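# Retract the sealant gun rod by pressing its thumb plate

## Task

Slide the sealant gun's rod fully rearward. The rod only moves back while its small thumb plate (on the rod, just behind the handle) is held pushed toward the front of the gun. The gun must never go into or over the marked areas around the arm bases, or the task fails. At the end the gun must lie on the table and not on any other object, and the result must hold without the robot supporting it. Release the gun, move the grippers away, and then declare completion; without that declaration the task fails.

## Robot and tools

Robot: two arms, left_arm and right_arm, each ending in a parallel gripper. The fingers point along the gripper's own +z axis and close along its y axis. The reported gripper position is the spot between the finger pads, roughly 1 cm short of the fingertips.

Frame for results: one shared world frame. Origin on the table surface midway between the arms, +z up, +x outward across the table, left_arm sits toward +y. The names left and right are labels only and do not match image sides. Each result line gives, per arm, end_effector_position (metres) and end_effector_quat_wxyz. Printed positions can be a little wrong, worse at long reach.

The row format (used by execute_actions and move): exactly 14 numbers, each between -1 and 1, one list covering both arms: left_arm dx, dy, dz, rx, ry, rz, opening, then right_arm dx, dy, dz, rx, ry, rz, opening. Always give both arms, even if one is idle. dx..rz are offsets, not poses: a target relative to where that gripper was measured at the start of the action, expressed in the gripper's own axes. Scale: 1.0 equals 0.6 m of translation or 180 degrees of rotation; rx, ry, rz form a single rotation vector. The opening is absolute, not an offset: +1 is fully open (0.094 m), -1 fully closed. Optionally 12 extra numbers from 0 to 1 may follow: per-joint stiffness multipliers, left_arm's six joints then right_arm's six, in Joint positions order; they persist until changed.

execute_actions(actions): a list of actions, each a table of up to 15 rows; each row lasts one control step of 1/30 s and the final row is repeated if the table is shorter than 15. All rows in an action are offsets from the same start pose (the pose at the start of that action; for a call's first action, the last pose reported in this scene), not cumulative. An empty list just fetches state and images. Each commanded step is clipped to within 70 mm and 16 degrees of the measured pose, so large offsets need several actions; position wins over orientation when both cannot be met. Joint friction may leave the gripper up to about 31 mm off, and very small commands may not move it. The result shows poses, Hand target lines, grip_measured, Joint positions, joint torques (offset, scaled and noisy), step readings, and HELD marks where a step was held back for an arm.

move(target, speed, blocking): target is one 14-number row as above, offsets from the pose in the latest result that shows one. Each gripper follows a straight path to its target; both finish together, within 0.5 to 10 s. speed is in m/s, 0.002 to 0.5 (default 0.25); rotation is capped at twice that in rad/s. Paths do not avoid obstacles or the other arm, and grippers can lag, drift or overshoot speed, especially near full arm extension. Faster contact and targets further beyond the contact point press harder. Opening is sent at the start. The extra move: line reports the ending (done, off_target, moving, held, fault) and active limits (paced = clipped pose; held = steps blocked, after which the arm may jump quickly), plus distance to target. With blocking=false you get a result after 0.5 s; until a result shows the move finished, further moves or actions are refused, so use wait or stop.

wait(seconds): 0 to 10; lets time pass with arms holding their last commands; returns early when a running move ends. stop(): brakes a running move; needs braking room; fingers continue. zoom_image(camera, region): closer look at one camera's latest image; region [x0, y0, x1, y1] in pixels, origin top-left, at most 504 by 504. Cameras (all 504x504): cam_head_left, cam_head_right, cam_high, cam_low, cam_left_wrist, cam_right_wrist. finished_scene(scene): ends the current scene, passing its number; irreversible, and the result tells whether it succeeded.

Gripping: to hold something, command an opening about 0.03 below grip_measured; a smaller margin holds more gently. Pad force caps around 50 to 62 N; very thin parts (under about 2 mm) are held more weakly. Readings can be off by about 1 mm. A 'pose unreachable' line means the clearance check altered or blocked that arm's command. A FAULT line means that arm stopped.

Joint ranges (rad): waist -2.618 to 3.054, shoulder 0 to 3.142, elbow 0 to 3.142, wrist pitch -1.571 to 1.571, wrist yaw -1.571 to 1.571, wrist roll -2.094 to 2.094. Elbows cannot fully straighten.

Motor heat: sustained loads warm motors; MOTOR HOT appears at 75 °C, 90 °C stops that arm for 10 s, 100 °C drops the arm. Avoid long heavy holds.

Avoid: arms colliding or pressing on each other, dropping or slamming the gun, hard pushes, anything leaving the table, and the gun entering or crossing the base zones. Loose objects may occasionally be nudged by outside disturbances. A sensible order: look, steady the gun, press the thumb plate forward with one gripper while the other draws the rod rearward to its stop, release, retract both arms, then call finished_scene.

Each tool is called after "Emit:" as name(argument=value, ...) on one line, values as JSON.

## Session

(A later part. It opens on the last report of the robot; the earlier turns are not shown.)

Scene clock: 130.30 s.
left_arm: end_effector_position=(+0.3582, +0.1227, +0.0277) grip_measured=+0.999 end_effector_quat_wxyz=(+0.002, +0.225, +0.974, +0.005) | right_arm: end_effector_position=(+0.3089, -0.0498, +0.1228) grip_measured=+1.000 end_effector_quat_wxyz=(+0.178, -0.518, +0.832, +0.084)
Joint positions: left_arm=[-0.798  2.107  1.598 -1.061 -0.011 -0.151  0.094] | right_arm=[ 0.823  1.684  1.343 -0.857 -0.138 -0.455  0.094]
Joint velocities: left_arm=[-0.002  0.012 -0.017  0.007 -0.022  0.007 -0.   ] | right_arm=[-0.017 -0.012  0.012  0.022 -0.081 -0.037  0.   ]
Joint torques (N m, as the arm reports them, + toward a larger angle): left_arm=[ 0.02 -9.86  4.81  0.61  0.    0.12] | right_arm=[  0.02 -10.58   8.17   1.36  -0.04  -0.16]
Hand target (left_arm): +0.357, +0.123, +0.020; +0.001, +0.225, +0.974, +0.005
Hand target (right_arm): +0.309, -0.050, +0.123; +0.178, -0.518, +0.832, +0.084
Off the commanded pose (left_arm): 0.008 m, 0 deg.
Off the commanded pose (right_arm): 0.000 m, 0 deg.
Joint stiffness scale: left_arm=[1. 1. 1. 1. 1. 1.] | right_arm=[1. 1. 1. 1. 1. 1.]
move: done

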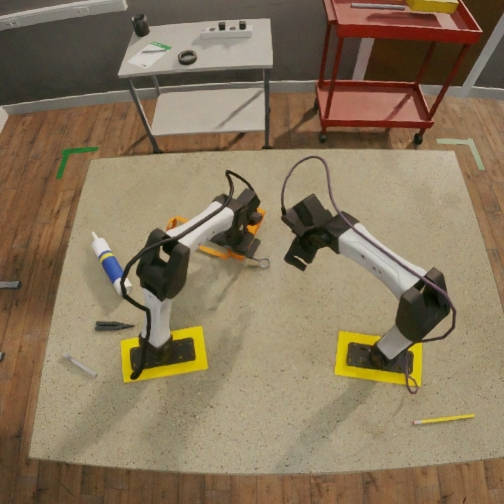

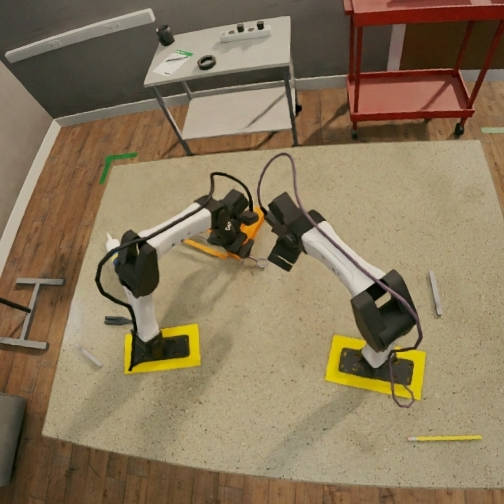

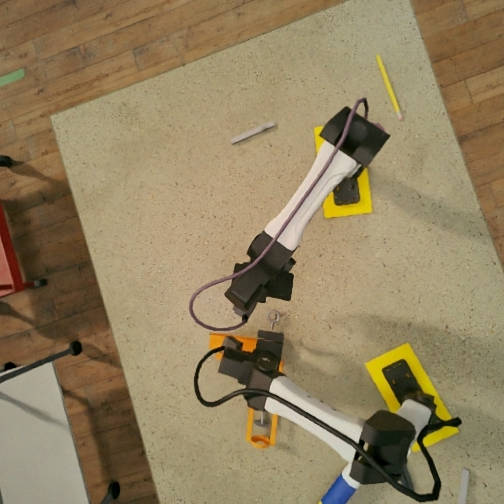

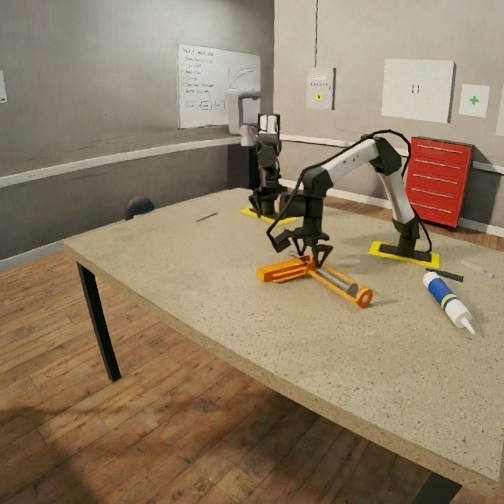

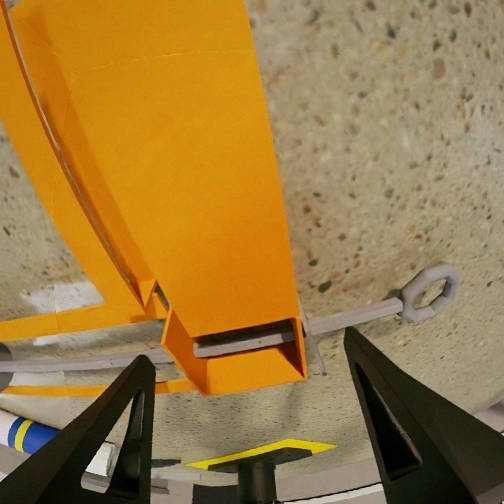

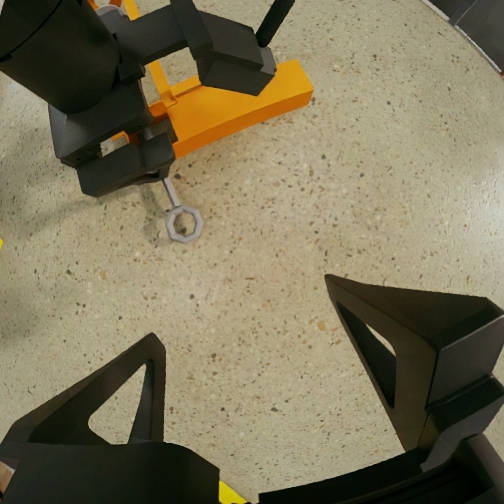

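Emit:
move(target=[0, 0.0, 0.0, 0, 0, 0, 0.1, 0, 0, 0, 0, 0, 0, 1], speed=0.05)

Emit:
zoom_image(camera="cam_left_wrist", region=[100, 250, 400, 450])

Scene clock: 135.43 s.
left_arm: end_effector_position=(+0.3577, +0.1218, +0.0277) grip_measured=+0.149 end_effector_quat_wxyz=(+0.002, +0.225, +0.974, +0.003) | right_arm: end_effector_position=(+0.3089, -0.0498, +0.1228) grip_measured=+1.000 end_effector_quat_wxyz=(+0.178, -0.518, +0.832, +0.084)
Joint positions: left_arm=[-0.798  2.107  1.598 -1.061 -0.007 -0.152  0.054] | right_arm=[ 0.823  1.684  1.343 -0.857 -0.138 -0.455  0.094]
Joint velocities: left_arm=[-0.012  0.002 -0.007 -0.022  0.022  0.022  0.001] | right_arm=[-0.037 -0.002 -0.002 -0.022 -0.095  0.037  0.   ]
Joint torques (N m, as the arm reports them, + toward a larger angle): left_arm=[  0.06 -10.59   6.18   0.4   -0.05   0.13] | right_arm=[  0.01 -10.6    8.19   1.36  -0.04  -0.16]
Hand target (left_arm): +0.358, +0.123, +0.028; +0.002, +0.225, +0.974, +0.005
Hand target (right_arm): +0.309, -0.050, +0.123; +0.178, -0.518, +0.832, +0.084
Off the commanded pose (left_arm): 0.001 m, 0 deg.
Off the commanded pose (right_arm): 0.000 m, 0 deg.
Joint stiffness scale: left_arm=[1. 1. 1. 1. 1. 1.] | right_arm=[1. 1. 1. 1. 1. 1.]
move: done

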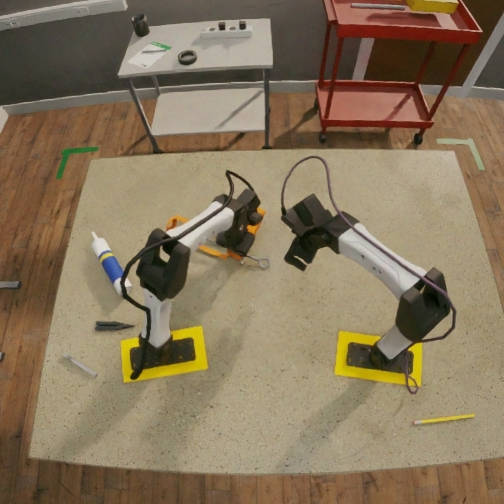

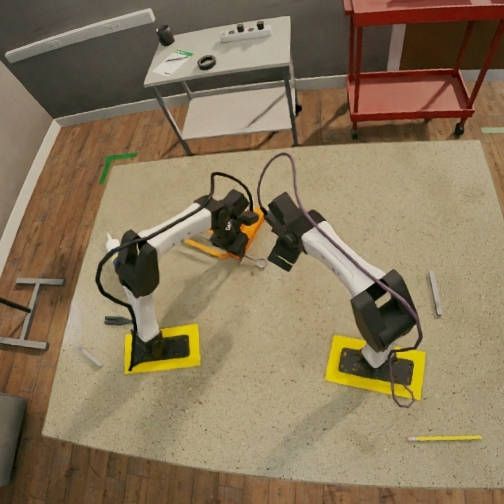

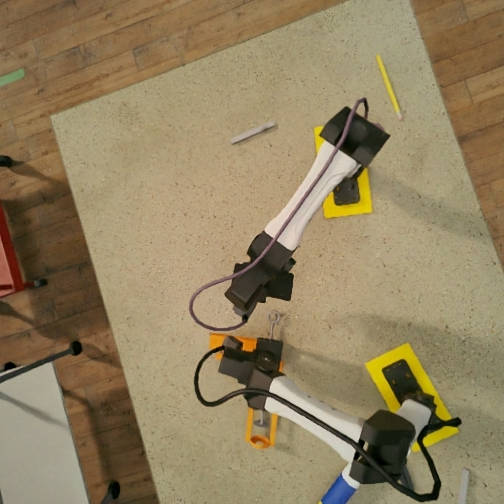

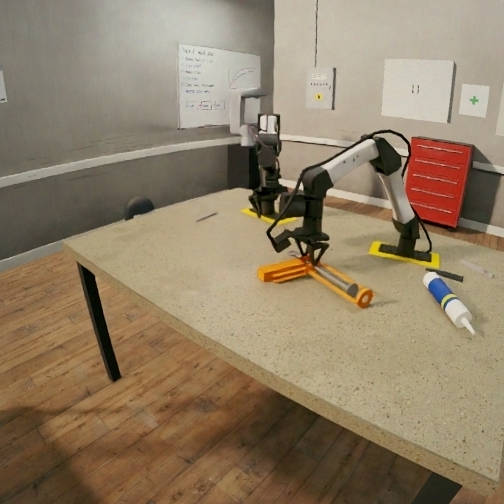

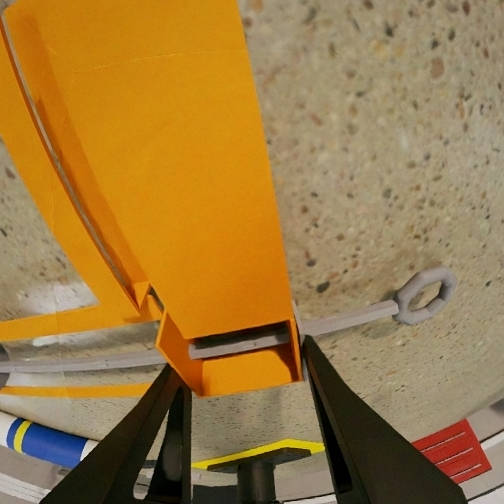

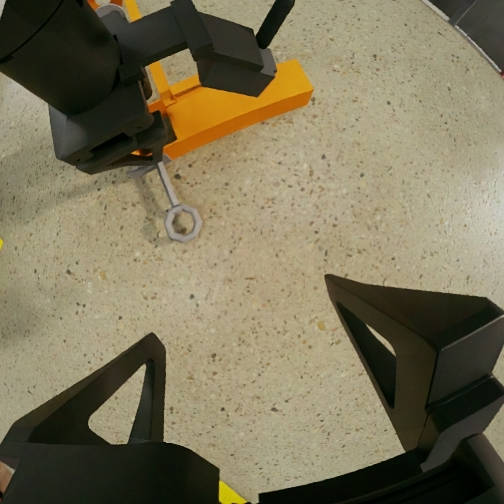

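Region (100, 250, 400, 450) of cam_left_wrist's 504x504 image, scaled by 1.680, with more detail than that image has.

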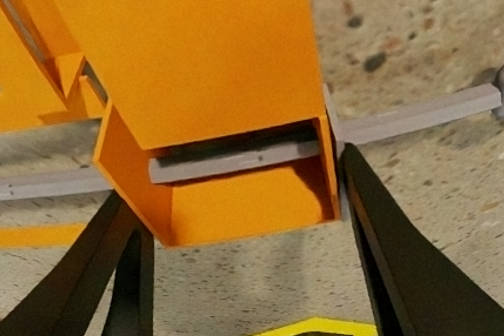

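Emit:
move(target=[0, 0.0, 0.0, 0, 0, 0, 0.1, -0.031, 0.037, 0.116, 0, -0.1, 0, 0.4], speed=0.2)

Scene clock: 155.87 s.
left_arm: end_effector_position=(+0.3577, +0.1218, +0.0277) grip_measured=+0.149 end_effector_quat_wxyz=(+0.002, +0.225, +0.974, +0.003) | right_arm: end_effector_position=(+0.3221, -0.0000, +0.0792) grip_measured=+0.402 end_effector_quat_wxyz=(+0.322, -0.499, +0.789, +0.160)
Joint positions: left_arm=[-0.798  2.107  1.598 -1.061 -0.007 -0.152  0.054] | right_arm=[ 0.86   1.684  0.981 -0.164 -0.234 -0.371  0.066]
Joint velocities: left_arm=[ 0.012 -0.007 -0.002  0.051  0.037  0.007  0.   ] | right_arm=[-0.017 -0.002  0.017  0.081 -0.037 -0.066 -0.001]
Joint torques (N m, as the arm reports them, + toward a larger angle): left_arm=[  0.04 -10.57   6.17   0.4   -0.01   0.12] | right_arm=[ 0.73 -9.5   5.46  2.03 -0.12 -0.08]
Hand target (left_arm): +0.358, +0.122, +0.028; +0.002, +0.225, +0.974, +0.003
Hand target (right_arm): +0.312, -0.002, +0.064; +0.305, -0.501, +0.794, +0.164
Off the commanded pose (left_arm): 0.000 m, 0 deg.
Off the commanded pose (right_arm): 0.018 m, 2 deg.
Joint stiffness scale: left_arm=[1. 1. 1. 1. 1. 1.] | right_arm=[1. 1. 1. 1. 1. 1.]
move: off_target (right_arm)

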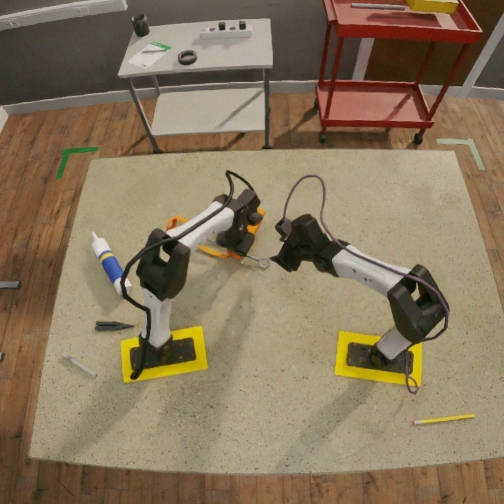

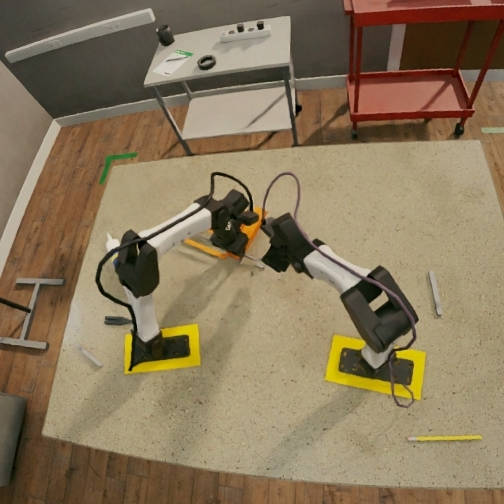

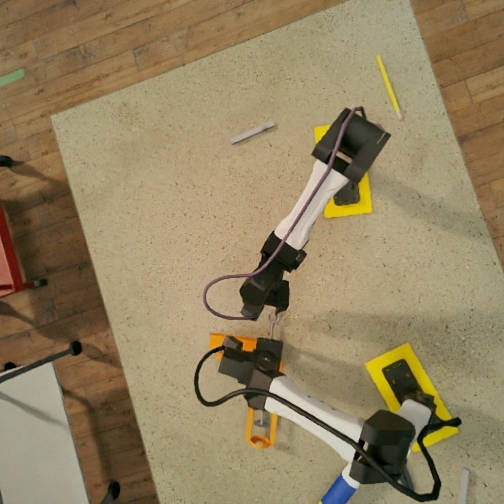

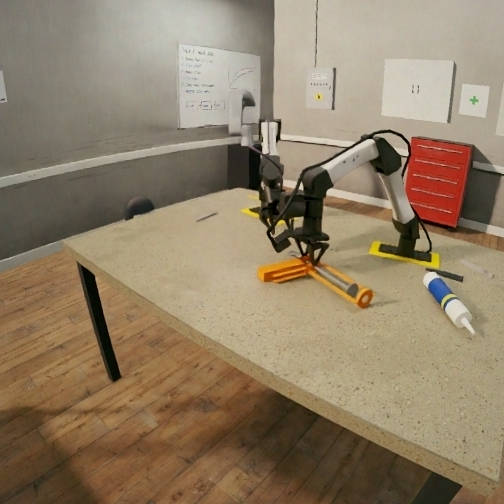

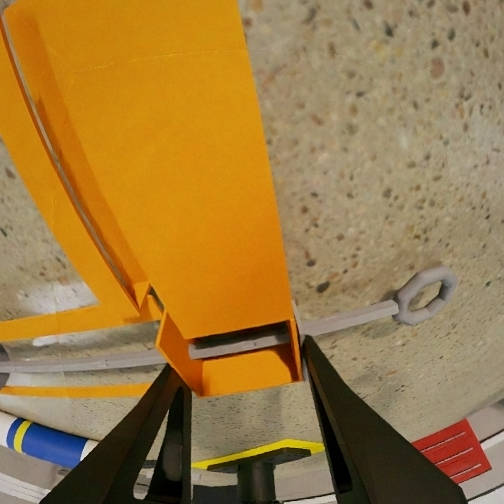

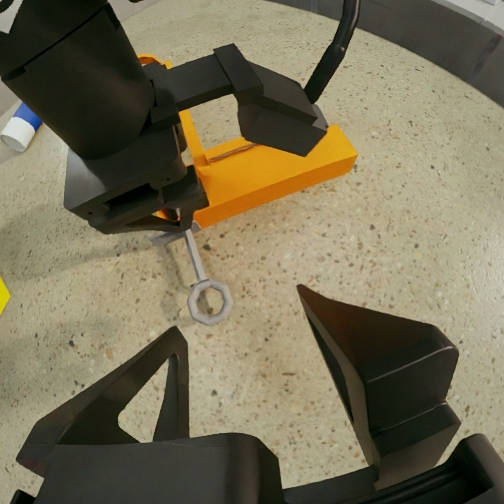

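Emit:
zoom_image(camera="cam_right_wrist", region=[100, 170, 320, 350])

Region (100, 170, 320, 350) of cam_right_wrist's 504x504 image, scaled by 2.291, with more detail than that image has; it fills the top 412 rows of this view, and the rest is white.

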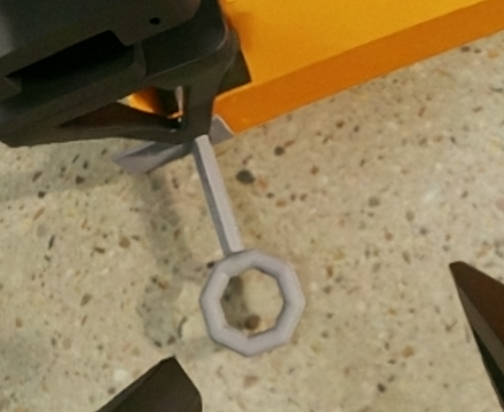

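Emit:
move(target=[0, 0.0, 0.0, 0, 0, 0, 0.1, 0.04, 0.035, 0.06, 0, 0, 0, 0.4], speed=0.1)

Scene clock: 171.17 s.
left_arm: end_effector_position=(+0.3577, +0.1218, +0.0277) grip_measured=+0.149 end_effector_quat_wxyz=(+0.002, +0.225, +0.974, +0.003) | right_arm: end_effector_position=(+0.3167, +0.0175, +0.0526) grip_measured=+0.402 end_effector_quat_wxyz=(+0.339, -0.500, +0.780, +0.163)
Joint positions: left_arm=[-0.798  2.107  1.598 -1.061 -0.007 -0.152  0.054] | right_arm=[ 0.91   1.753  0.909  0.022 -0.206 -0.338  0.066]
Joint velocities: left_arm=[ 0.007 -0.002 -0.007 -0.037 -0.051  0.066 -0.001] | right_arm=[ 0.002 -0.002  0.012  0.037 -0.022 -0.066  0.   ]
Joint torques (N m, as the arm reports them, + toward a larger angle): left_arm=[  0.03 -10.57   6.18   0.4   -0.01   0.12] | right_arm=[ 0.66 -8.82  5.65  2.13  0.02 -0.08]
Hand target (left_arm): +0.358, +0.122, +0.028; +0.002, +0.225, +0.974, +0.003
Hand target (right_arm): +0.310, +0.013, +0.036; +0.322, -0.500, +0.788, +0.159
Off the commanded pose (left_arm): 0.000 m, 0 deg.
Off the commanded pose (right_arm): 0.020 m, 2 deg.
Joint stiffness scale: left_arm=[1. 1. 1. 1. 1. 1.] | right_arm=[1. 1. 1. 1. 1. 1.]
move: off_target (right_arm)

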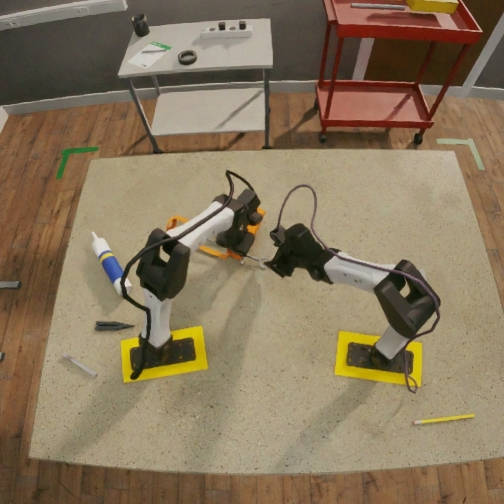

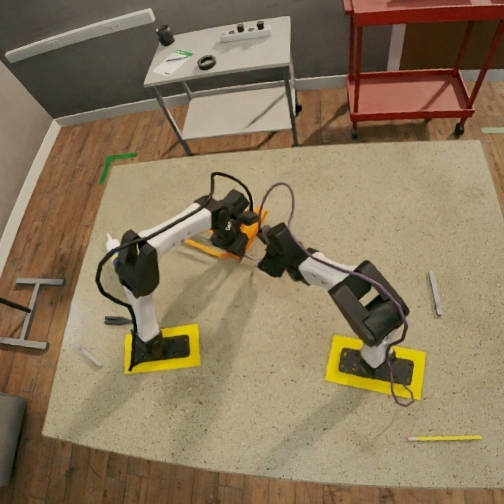

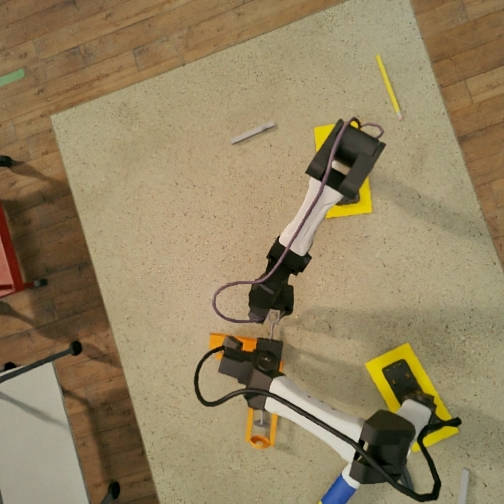

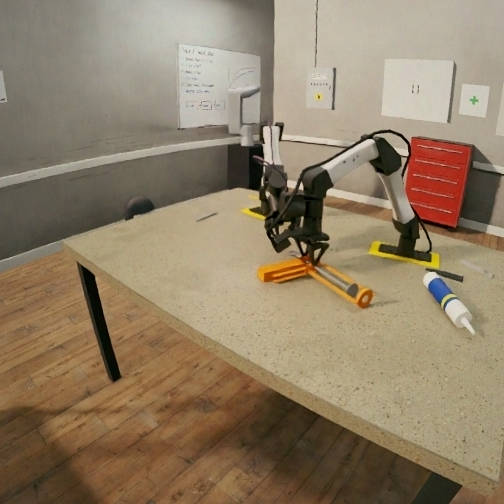

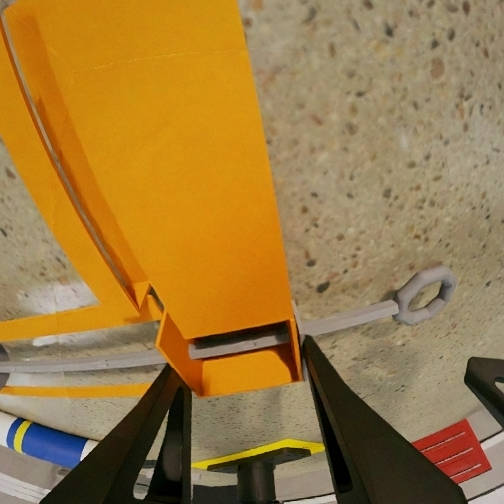

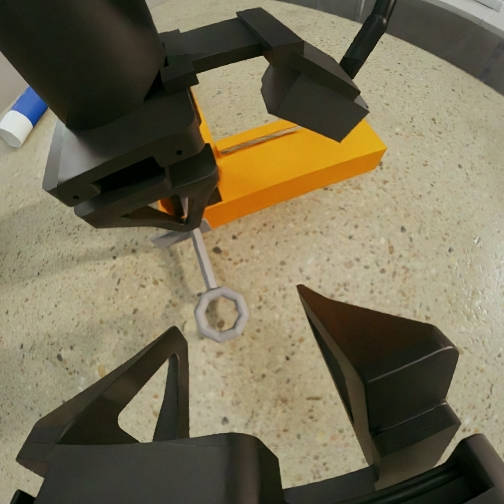

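Emit:
move(target=[0, 0.0, 0.0, 0, 0, 0, 0.1, 0.04, 0.027, 0.065, 0, 0, 0, 0.4], speed=0.08)

Scene clock: 179.10 s.
left_arm: end_effector_position=(+0.3577, +0.1218, +0.0277) grip_measured=+0.149 end_effector_quat_wxyz=(+0.002, +0.225, +0.974, +0.003) | right_arm: end_effector_position=(+0.3195, +0.0370, +0.0257) grip_measured=+0.402 end_effector_quat_wxyz=(+0.357, -0.500, +0.771, +0.167)
Joint positions: left_arm=[-0.798  2.107  1.598 -1.061 -0.007 -0.152  0.054] | right_arm=[ 0.946  1.868  0.887  0.205 -0.185 -0.315  0.066]
Joint velocities: left_arm=[-0.012 -0.017 -0.002  0.007 -0.066 -0.081 -0.   ] | right_arm=[ 0.007 -0.002 -0.002 -0.051  0.007  0.081  0.001]
Joint torques (N m, as the arm reports them, + toward a larger angle): left_arm=[  0.03 -10.58   6.16   0.4   -0.01   0.12] | right_arm=[ 0.7  -9.48  5.02  2.18  0.05 -0.07]
Hand target (left_arm): +0.358, +0.122, +0.028; +0.002, +0.225, +0.974, +0.003
Hand target (right_arm): +0.311, +0.031, +0.008; +0.339, -0.500, +0.780, +0.162
Off the commanded pose (left_arm): 0.000 m, 0 deg.
Off the commanded pose (right_arm): 0.022 m, 2 deg.
Joint stiffness scale: left_arm=[1. 1. 1. 1. 1. 1.] | right_arm=[1. 1. 1. 1. 1. 1.]
move: off_target (right_arm)

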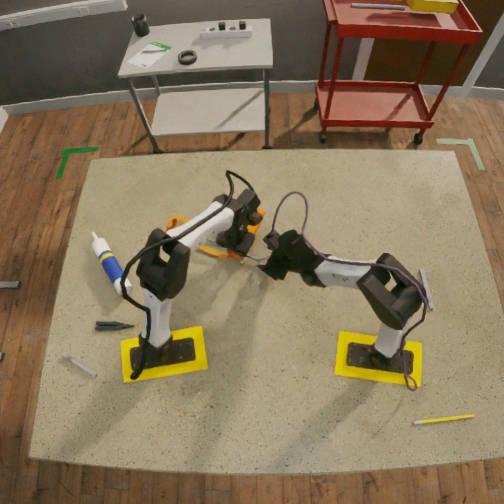

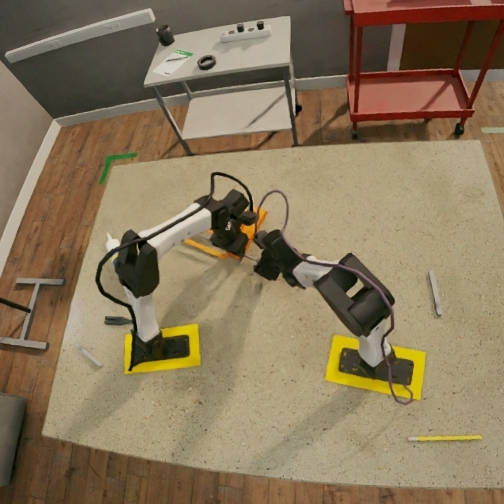

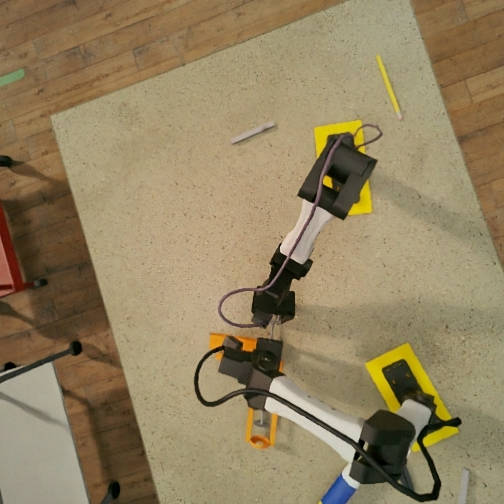

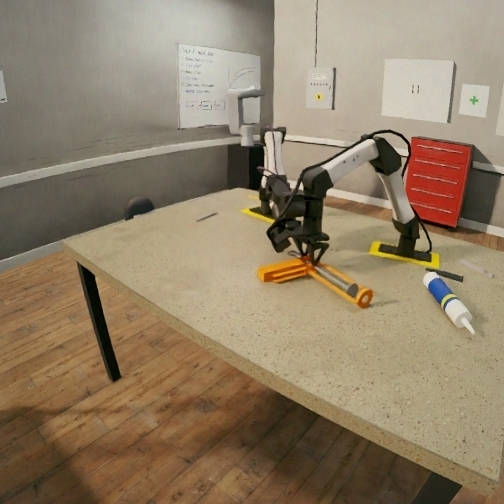

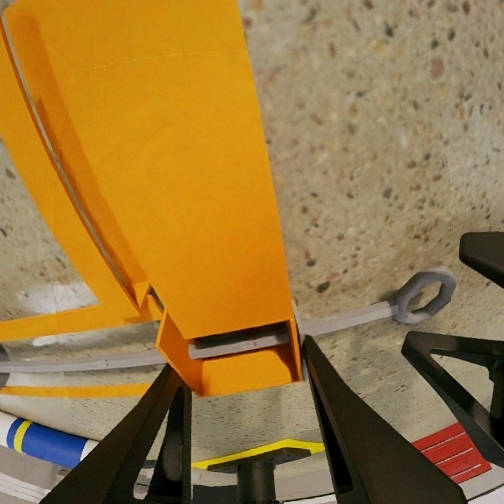

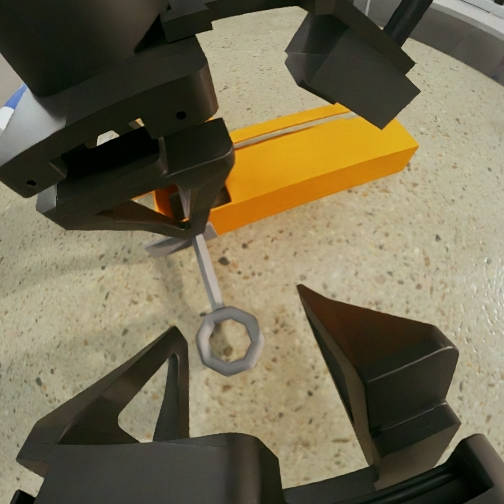

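Emit:
move(target=[0, 0.0, 0.0, 0, 0, 0, 0.1, 0.033, 0.025, 0.032, 0, 0, 0, 0.4], speed=0.05)

Emit:
move(target=[0, 0.0, 0.0, 0, 0, 0, 0.1, 0, 0, 0, 0, 0, 0, -0.5], speed=0.05)

Scene clock: 186.57 s.
left_arm: end_effector_position=(+0.3577, +0.1218, +0.0277) grip_measured=+0.149 end_effector_quat_wxyz=(+0.002, +0.225, +0.974, +0.003) | right_arm: end_effector_position=(+0.3182, +0.0486, +0.0162) grip_measured=+0.402 end_effector_quat_wxyz=(+0.377, -0.499, +0.761, +0.172)
Joint positions: left_arm=[-0.798  2.107  1.598 -1.061 -0.007 -0.152  0.054] | right_arm=[ 0.971  1.919  0.866  0.323 -0.17  -0.302  0.066]
Joint velocities: left_arm=[-0.002 -0.017  0.002  0.007 -0.007  0.037  0.   ] | right_arm=[-0.002 -0.002 -0.022  0.007 -0.037  0.007 -0.   ]
Joint torques (N m, as the arm reports them, + toward a larger angle): left_arm=[  0.02 -10.57   6.17   0.4   -0.02   0.12] | right_arm=[ 0.71 -9.62  4.68  2.23  0.09 -0.06]
Hand target (left_arm): +0.358, +0.122, +0.028; +0.002, +0.225, +0.974, +0.003
Hand target (right_arm): +0.309, +0.042, -0.003; +0.357, -0.500, +0.771, +0.167
Off the commanded pose (left_arm): 0.000 m, 0 deg.
Off the commanded pose (right_arm): 0.022 m, 3 deg.
Joint stiffness scale: left_arm=[1. 1. 1. 1. 1. 1.] | right_arm=[1. 1. 1. 1. 1. 1.]
move: off_target (right_arm)

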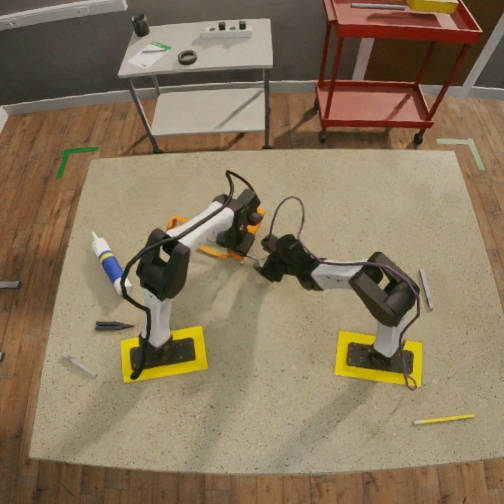

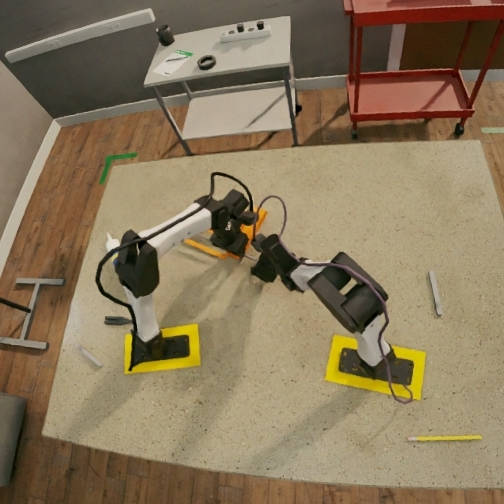

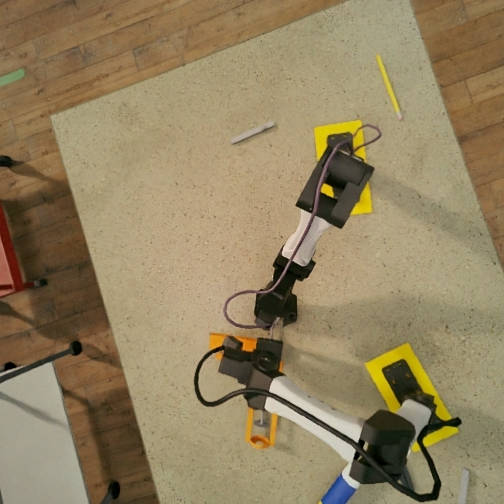

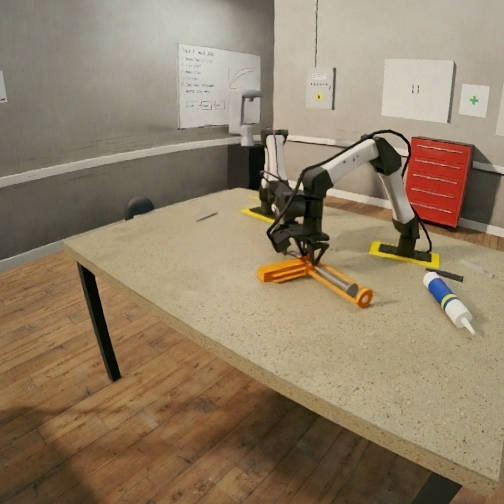

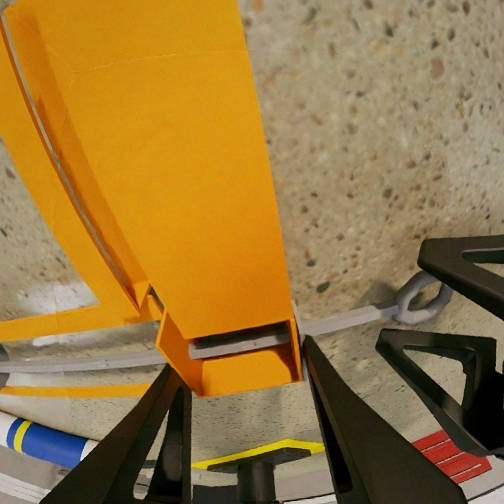

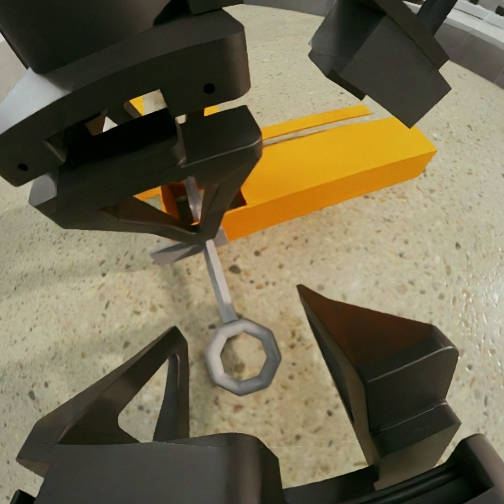

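Scene clock: 187.07 s.
left_arm: end_effector_position=(+0.3592, +0.1205, +0.0277) grip_measured=+0.149 end_effector_quat_wxyz=(+0.005, +0.222, +0.975, +0.001) | right_arm: end_effector_position=(+0.3169, +0.0533, +0.0203) grip_measured=-0.498 end_effector_quat_wxyz=(+0.383, -0.501, +0.755, +0.179)
Joint positions: left_arm=[-0.798  2.107  1.598 -1.053 -0.006 -0.156  0.054] | right_arm=[ 0.976  1.917  0.866  0.338 -0.181 -0.302  0.024]
Joint velocities: left_arm=[ 0.012 -0.012 -0.012 -0.022 -0.022  0.022 -0.   ] | right_arm=[-0.017  0.007 -0.007 -0.022  0.037 -0.051  0.   ]
Joint torques (N m, as the arm reports them, + toward a larger angle): left_arm=[ -0.01 -10.62   6.16   0.35   0.01   0.16] | right_arm=[ -0.42 -11.84   6.85   2.     0.05  -0.15]
Hand target (left_arm): +0.358, +0.122, +0.028; +0.002, +0.225, +0.974, +0.003
Hand target (right_arm): +0.318, +0.049, +0.016; +0.377, -0.499, +0.761, +0.172
Off the commanded pose (left_arm): 0.002 m, 1 deg.
Off the commanded pose (right_arm): 0.006 m, 1 deg.
Joint stiffness scale: left_arm=[1. 1. 1. 1. 1. 1.] | right_arm=[1. 1. 1. 1. 1. 1.]
move: done

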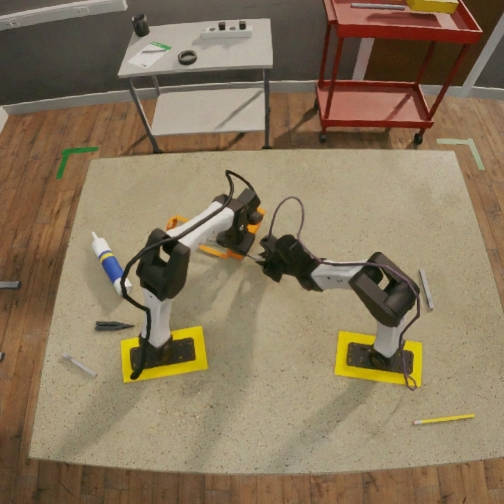

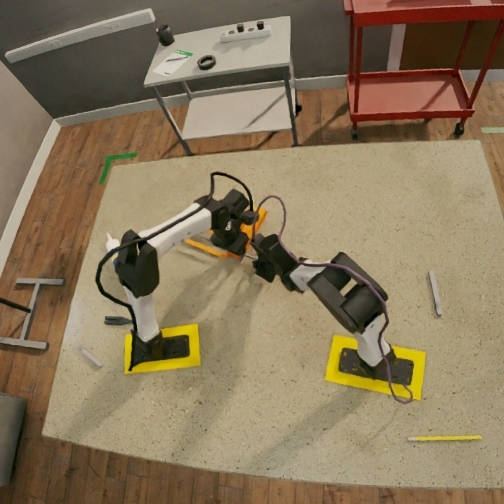

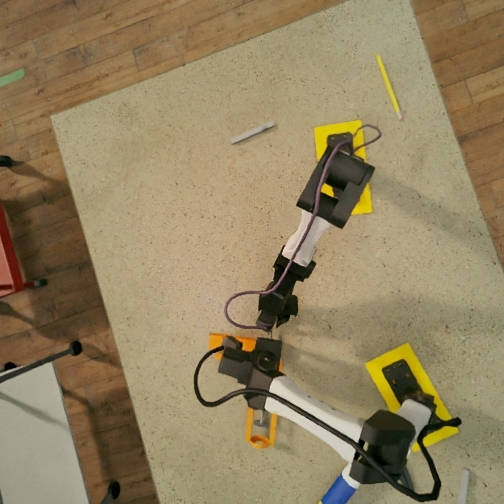

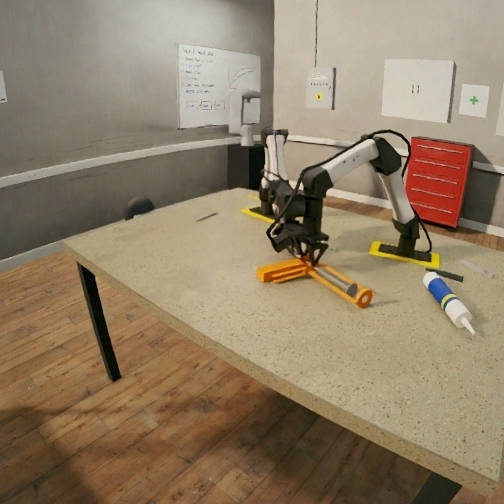

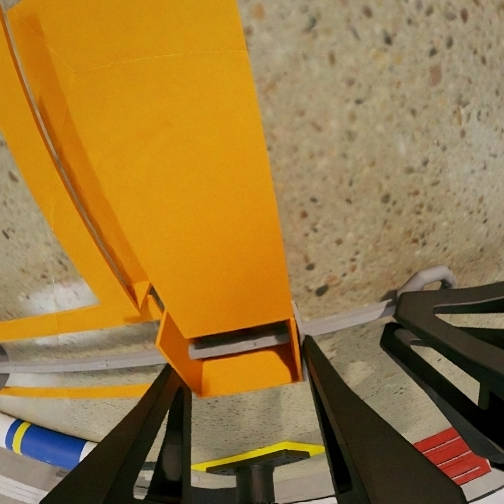

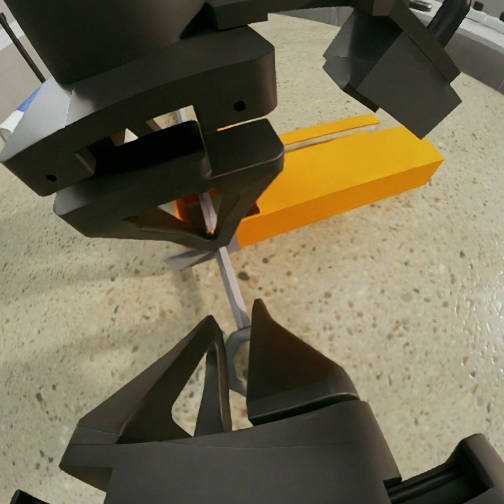

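Emit:
move(target=[0, 0.0, 0.0, 0, 0, 0, 0.1, 0, 0, 0, -0.023, 0, 0.0275, 0.5], speed=0.1)

Emit:
move(target=[0, 0.0, 0.0, 0, 0, 0, 0.1, 0.067, 0, 0.0025, 0, 0, 0, 0.5], speed=0.05)

Scene clock: 204.23 s.
left_arm: end_effector_position=(+0.3592, +0.1205, +0.0277) grip_measured=+0.149 end_effector_quat_wxyz=(+0.005, +0.222, +0.975, +0.001) | right_arm: end_effector_position=(+0.3134, +0.0527, +0.0206) grip_measured=+0.498 end_effector_quat_wxyz=(+0.365, -0.486, +0.764, +0.220)
Joint positions: left_arm=[-0.798  2.107  1.598 -1.053 -0.006 -0.156  0.054] | right_arm=[ 0.95   1.917  0.866  0.328 -0.266 -0.252  0.07 ]
Joint velocities: left_arm=[-0.002  0.017 -0.002 -0.037 -0.022 -0.007  0.001] | right_arm=[ 0.007 -0.007 -0.017  0.022 -0.007 -0.022 -0.   ]
Joint torques (N m, as the arm reports them, + toward a larger angle): left_arm=[  0.04 -10.58   6.2    0.41  -0.02   0.12] | right_arm=[ -0.65 -11.19   8.94   1.83  -0.14  -0.08]
Hand target (left_arm): +0.359, +0.121, +0.028; +0.005, +0.222, +0.975, +0.001
Hand target (right_arm): +0.317, +0.053, +0.021; +0.356, -0.481, +0.769, +0.223
Off the commanded pose (left_arm): 0.000 m, 0 deg.
Off the commanded pose (right_arm): 0.004 m, 1 deg.
Joint stiffness scale: left_arm=[1. 1. 1. 1. 1. 1.] | right_arm=[1. 1. 1. 1. 1. 1.]
move: done

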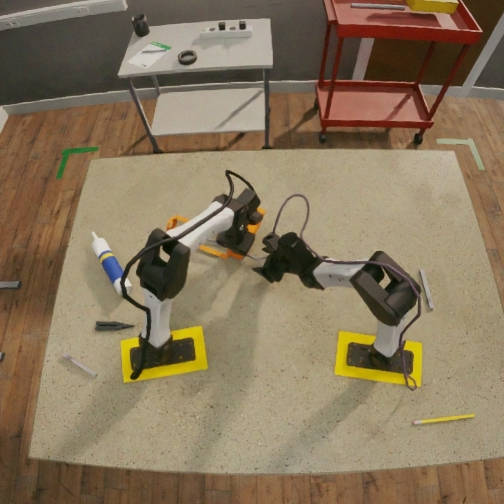

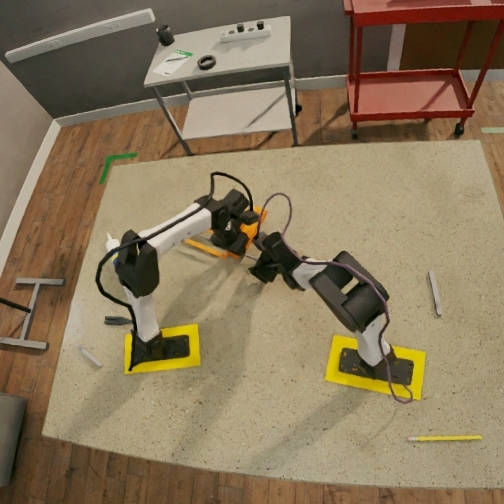

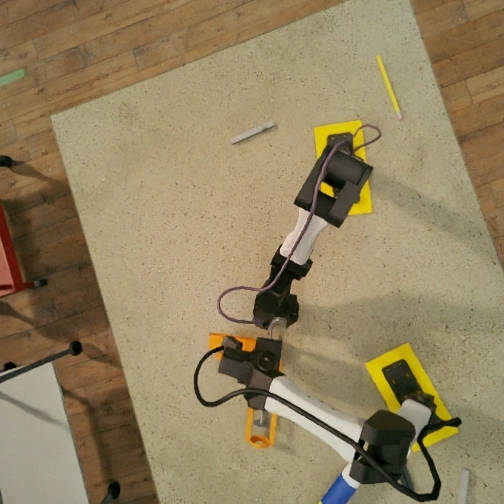

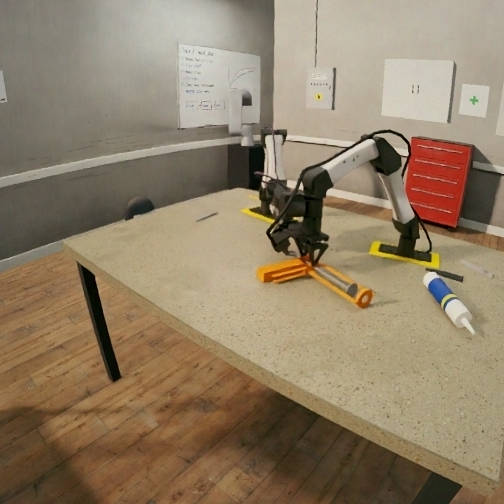

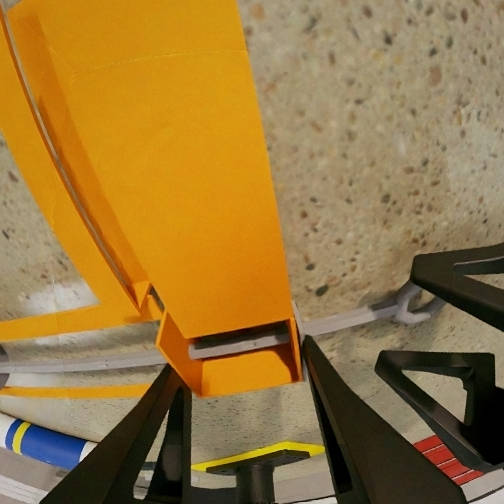

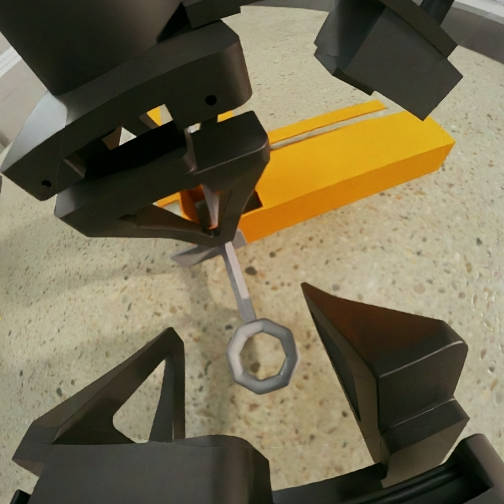

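Scene clock: 205.47 s.
left_arm: end_effector_position=(+0.3592, +0.1205, +0.0277) grip_measured=+0.149 end_effector_quat_wxyz=(+0.005, +0.222, +0.975, +0.001) | right_arm: end_effector_position=(+0.3114, +0.0402, +0.0089) grip_measured=+0.498 end_effector_quat_wxyz=(+0.385, -0.482, +0.755, +0.223)
Joint positions: left_arm=[-0.798  2.107  1.598 -1.053 -0.006 -0.156  0.054] | right_arm=[ 0.928  1.935  0.773  0.481 -0.28  -0.263  0.07 ]
Joint velocities: left_arm=[ 0.007 -0.012  0.002 -0.007 -0.066  0.007 -0.   ] | right_arm=[-0.007  0.007 -0.007  0.007 -0.037  0.037 -0.   ]
Joint torques (N m, as the arm reports them, + toward a larger angle): left_arm=[  0.03 -10.6    6.2    0.41  -0.01   0.12] | right_arm=[-0.68 -8.96  3.97  2.28 -0.12 -0.24]
Hand target (left_arm): +0.359, +0.121, +0.028; +0.005, +0.222, +0.975, +0.001
Hand target (right_arm): +0.303, +0.031, -0.011; +0.364, -0.485, +0.764, +0.220
Off the commanded pose (left_arm): 0.000 m, 0 deg.
Off the commanded pose (right_arm): 0.024 m, 3 deg.
Joint stiffness scale: left_arm=[1. 1. 1. 1. 1. 1.] | right_arm=[1. 1. 1. 1. 1. 1.]
move: off_target (right_arm)

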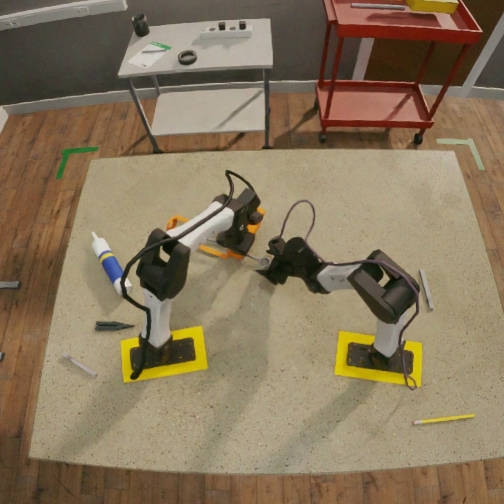

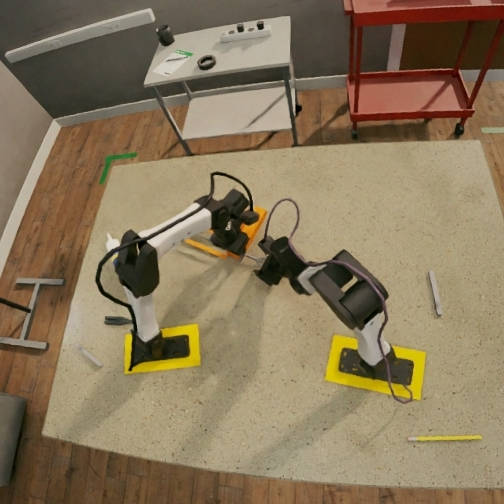

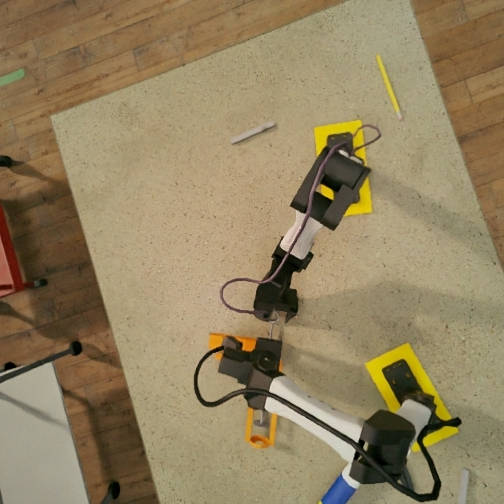

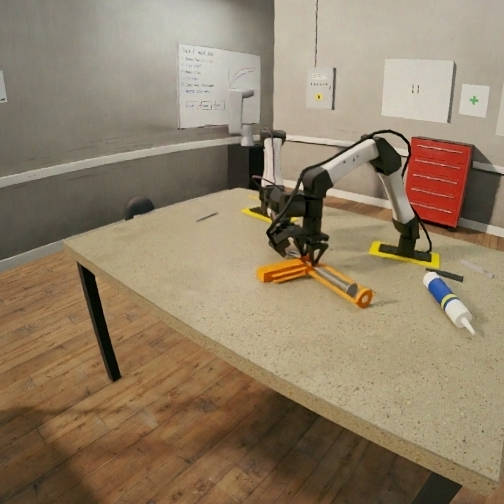

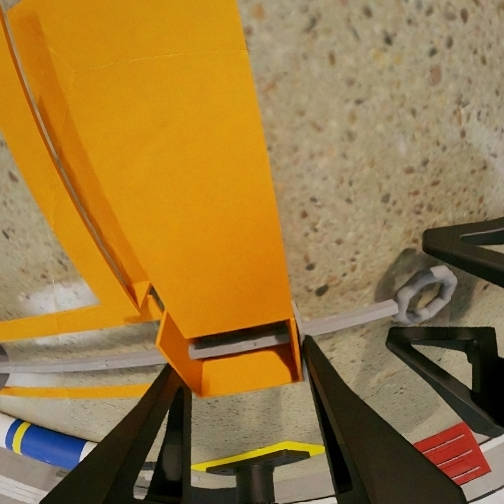

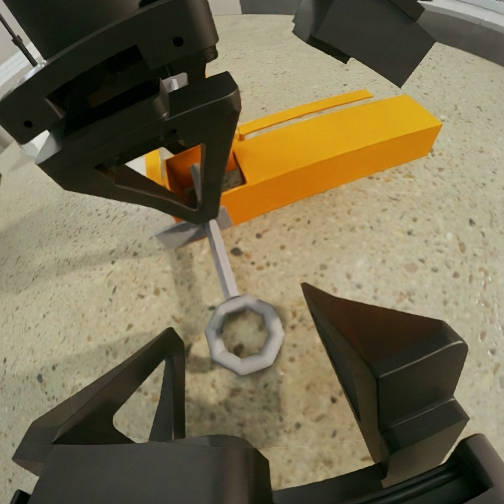

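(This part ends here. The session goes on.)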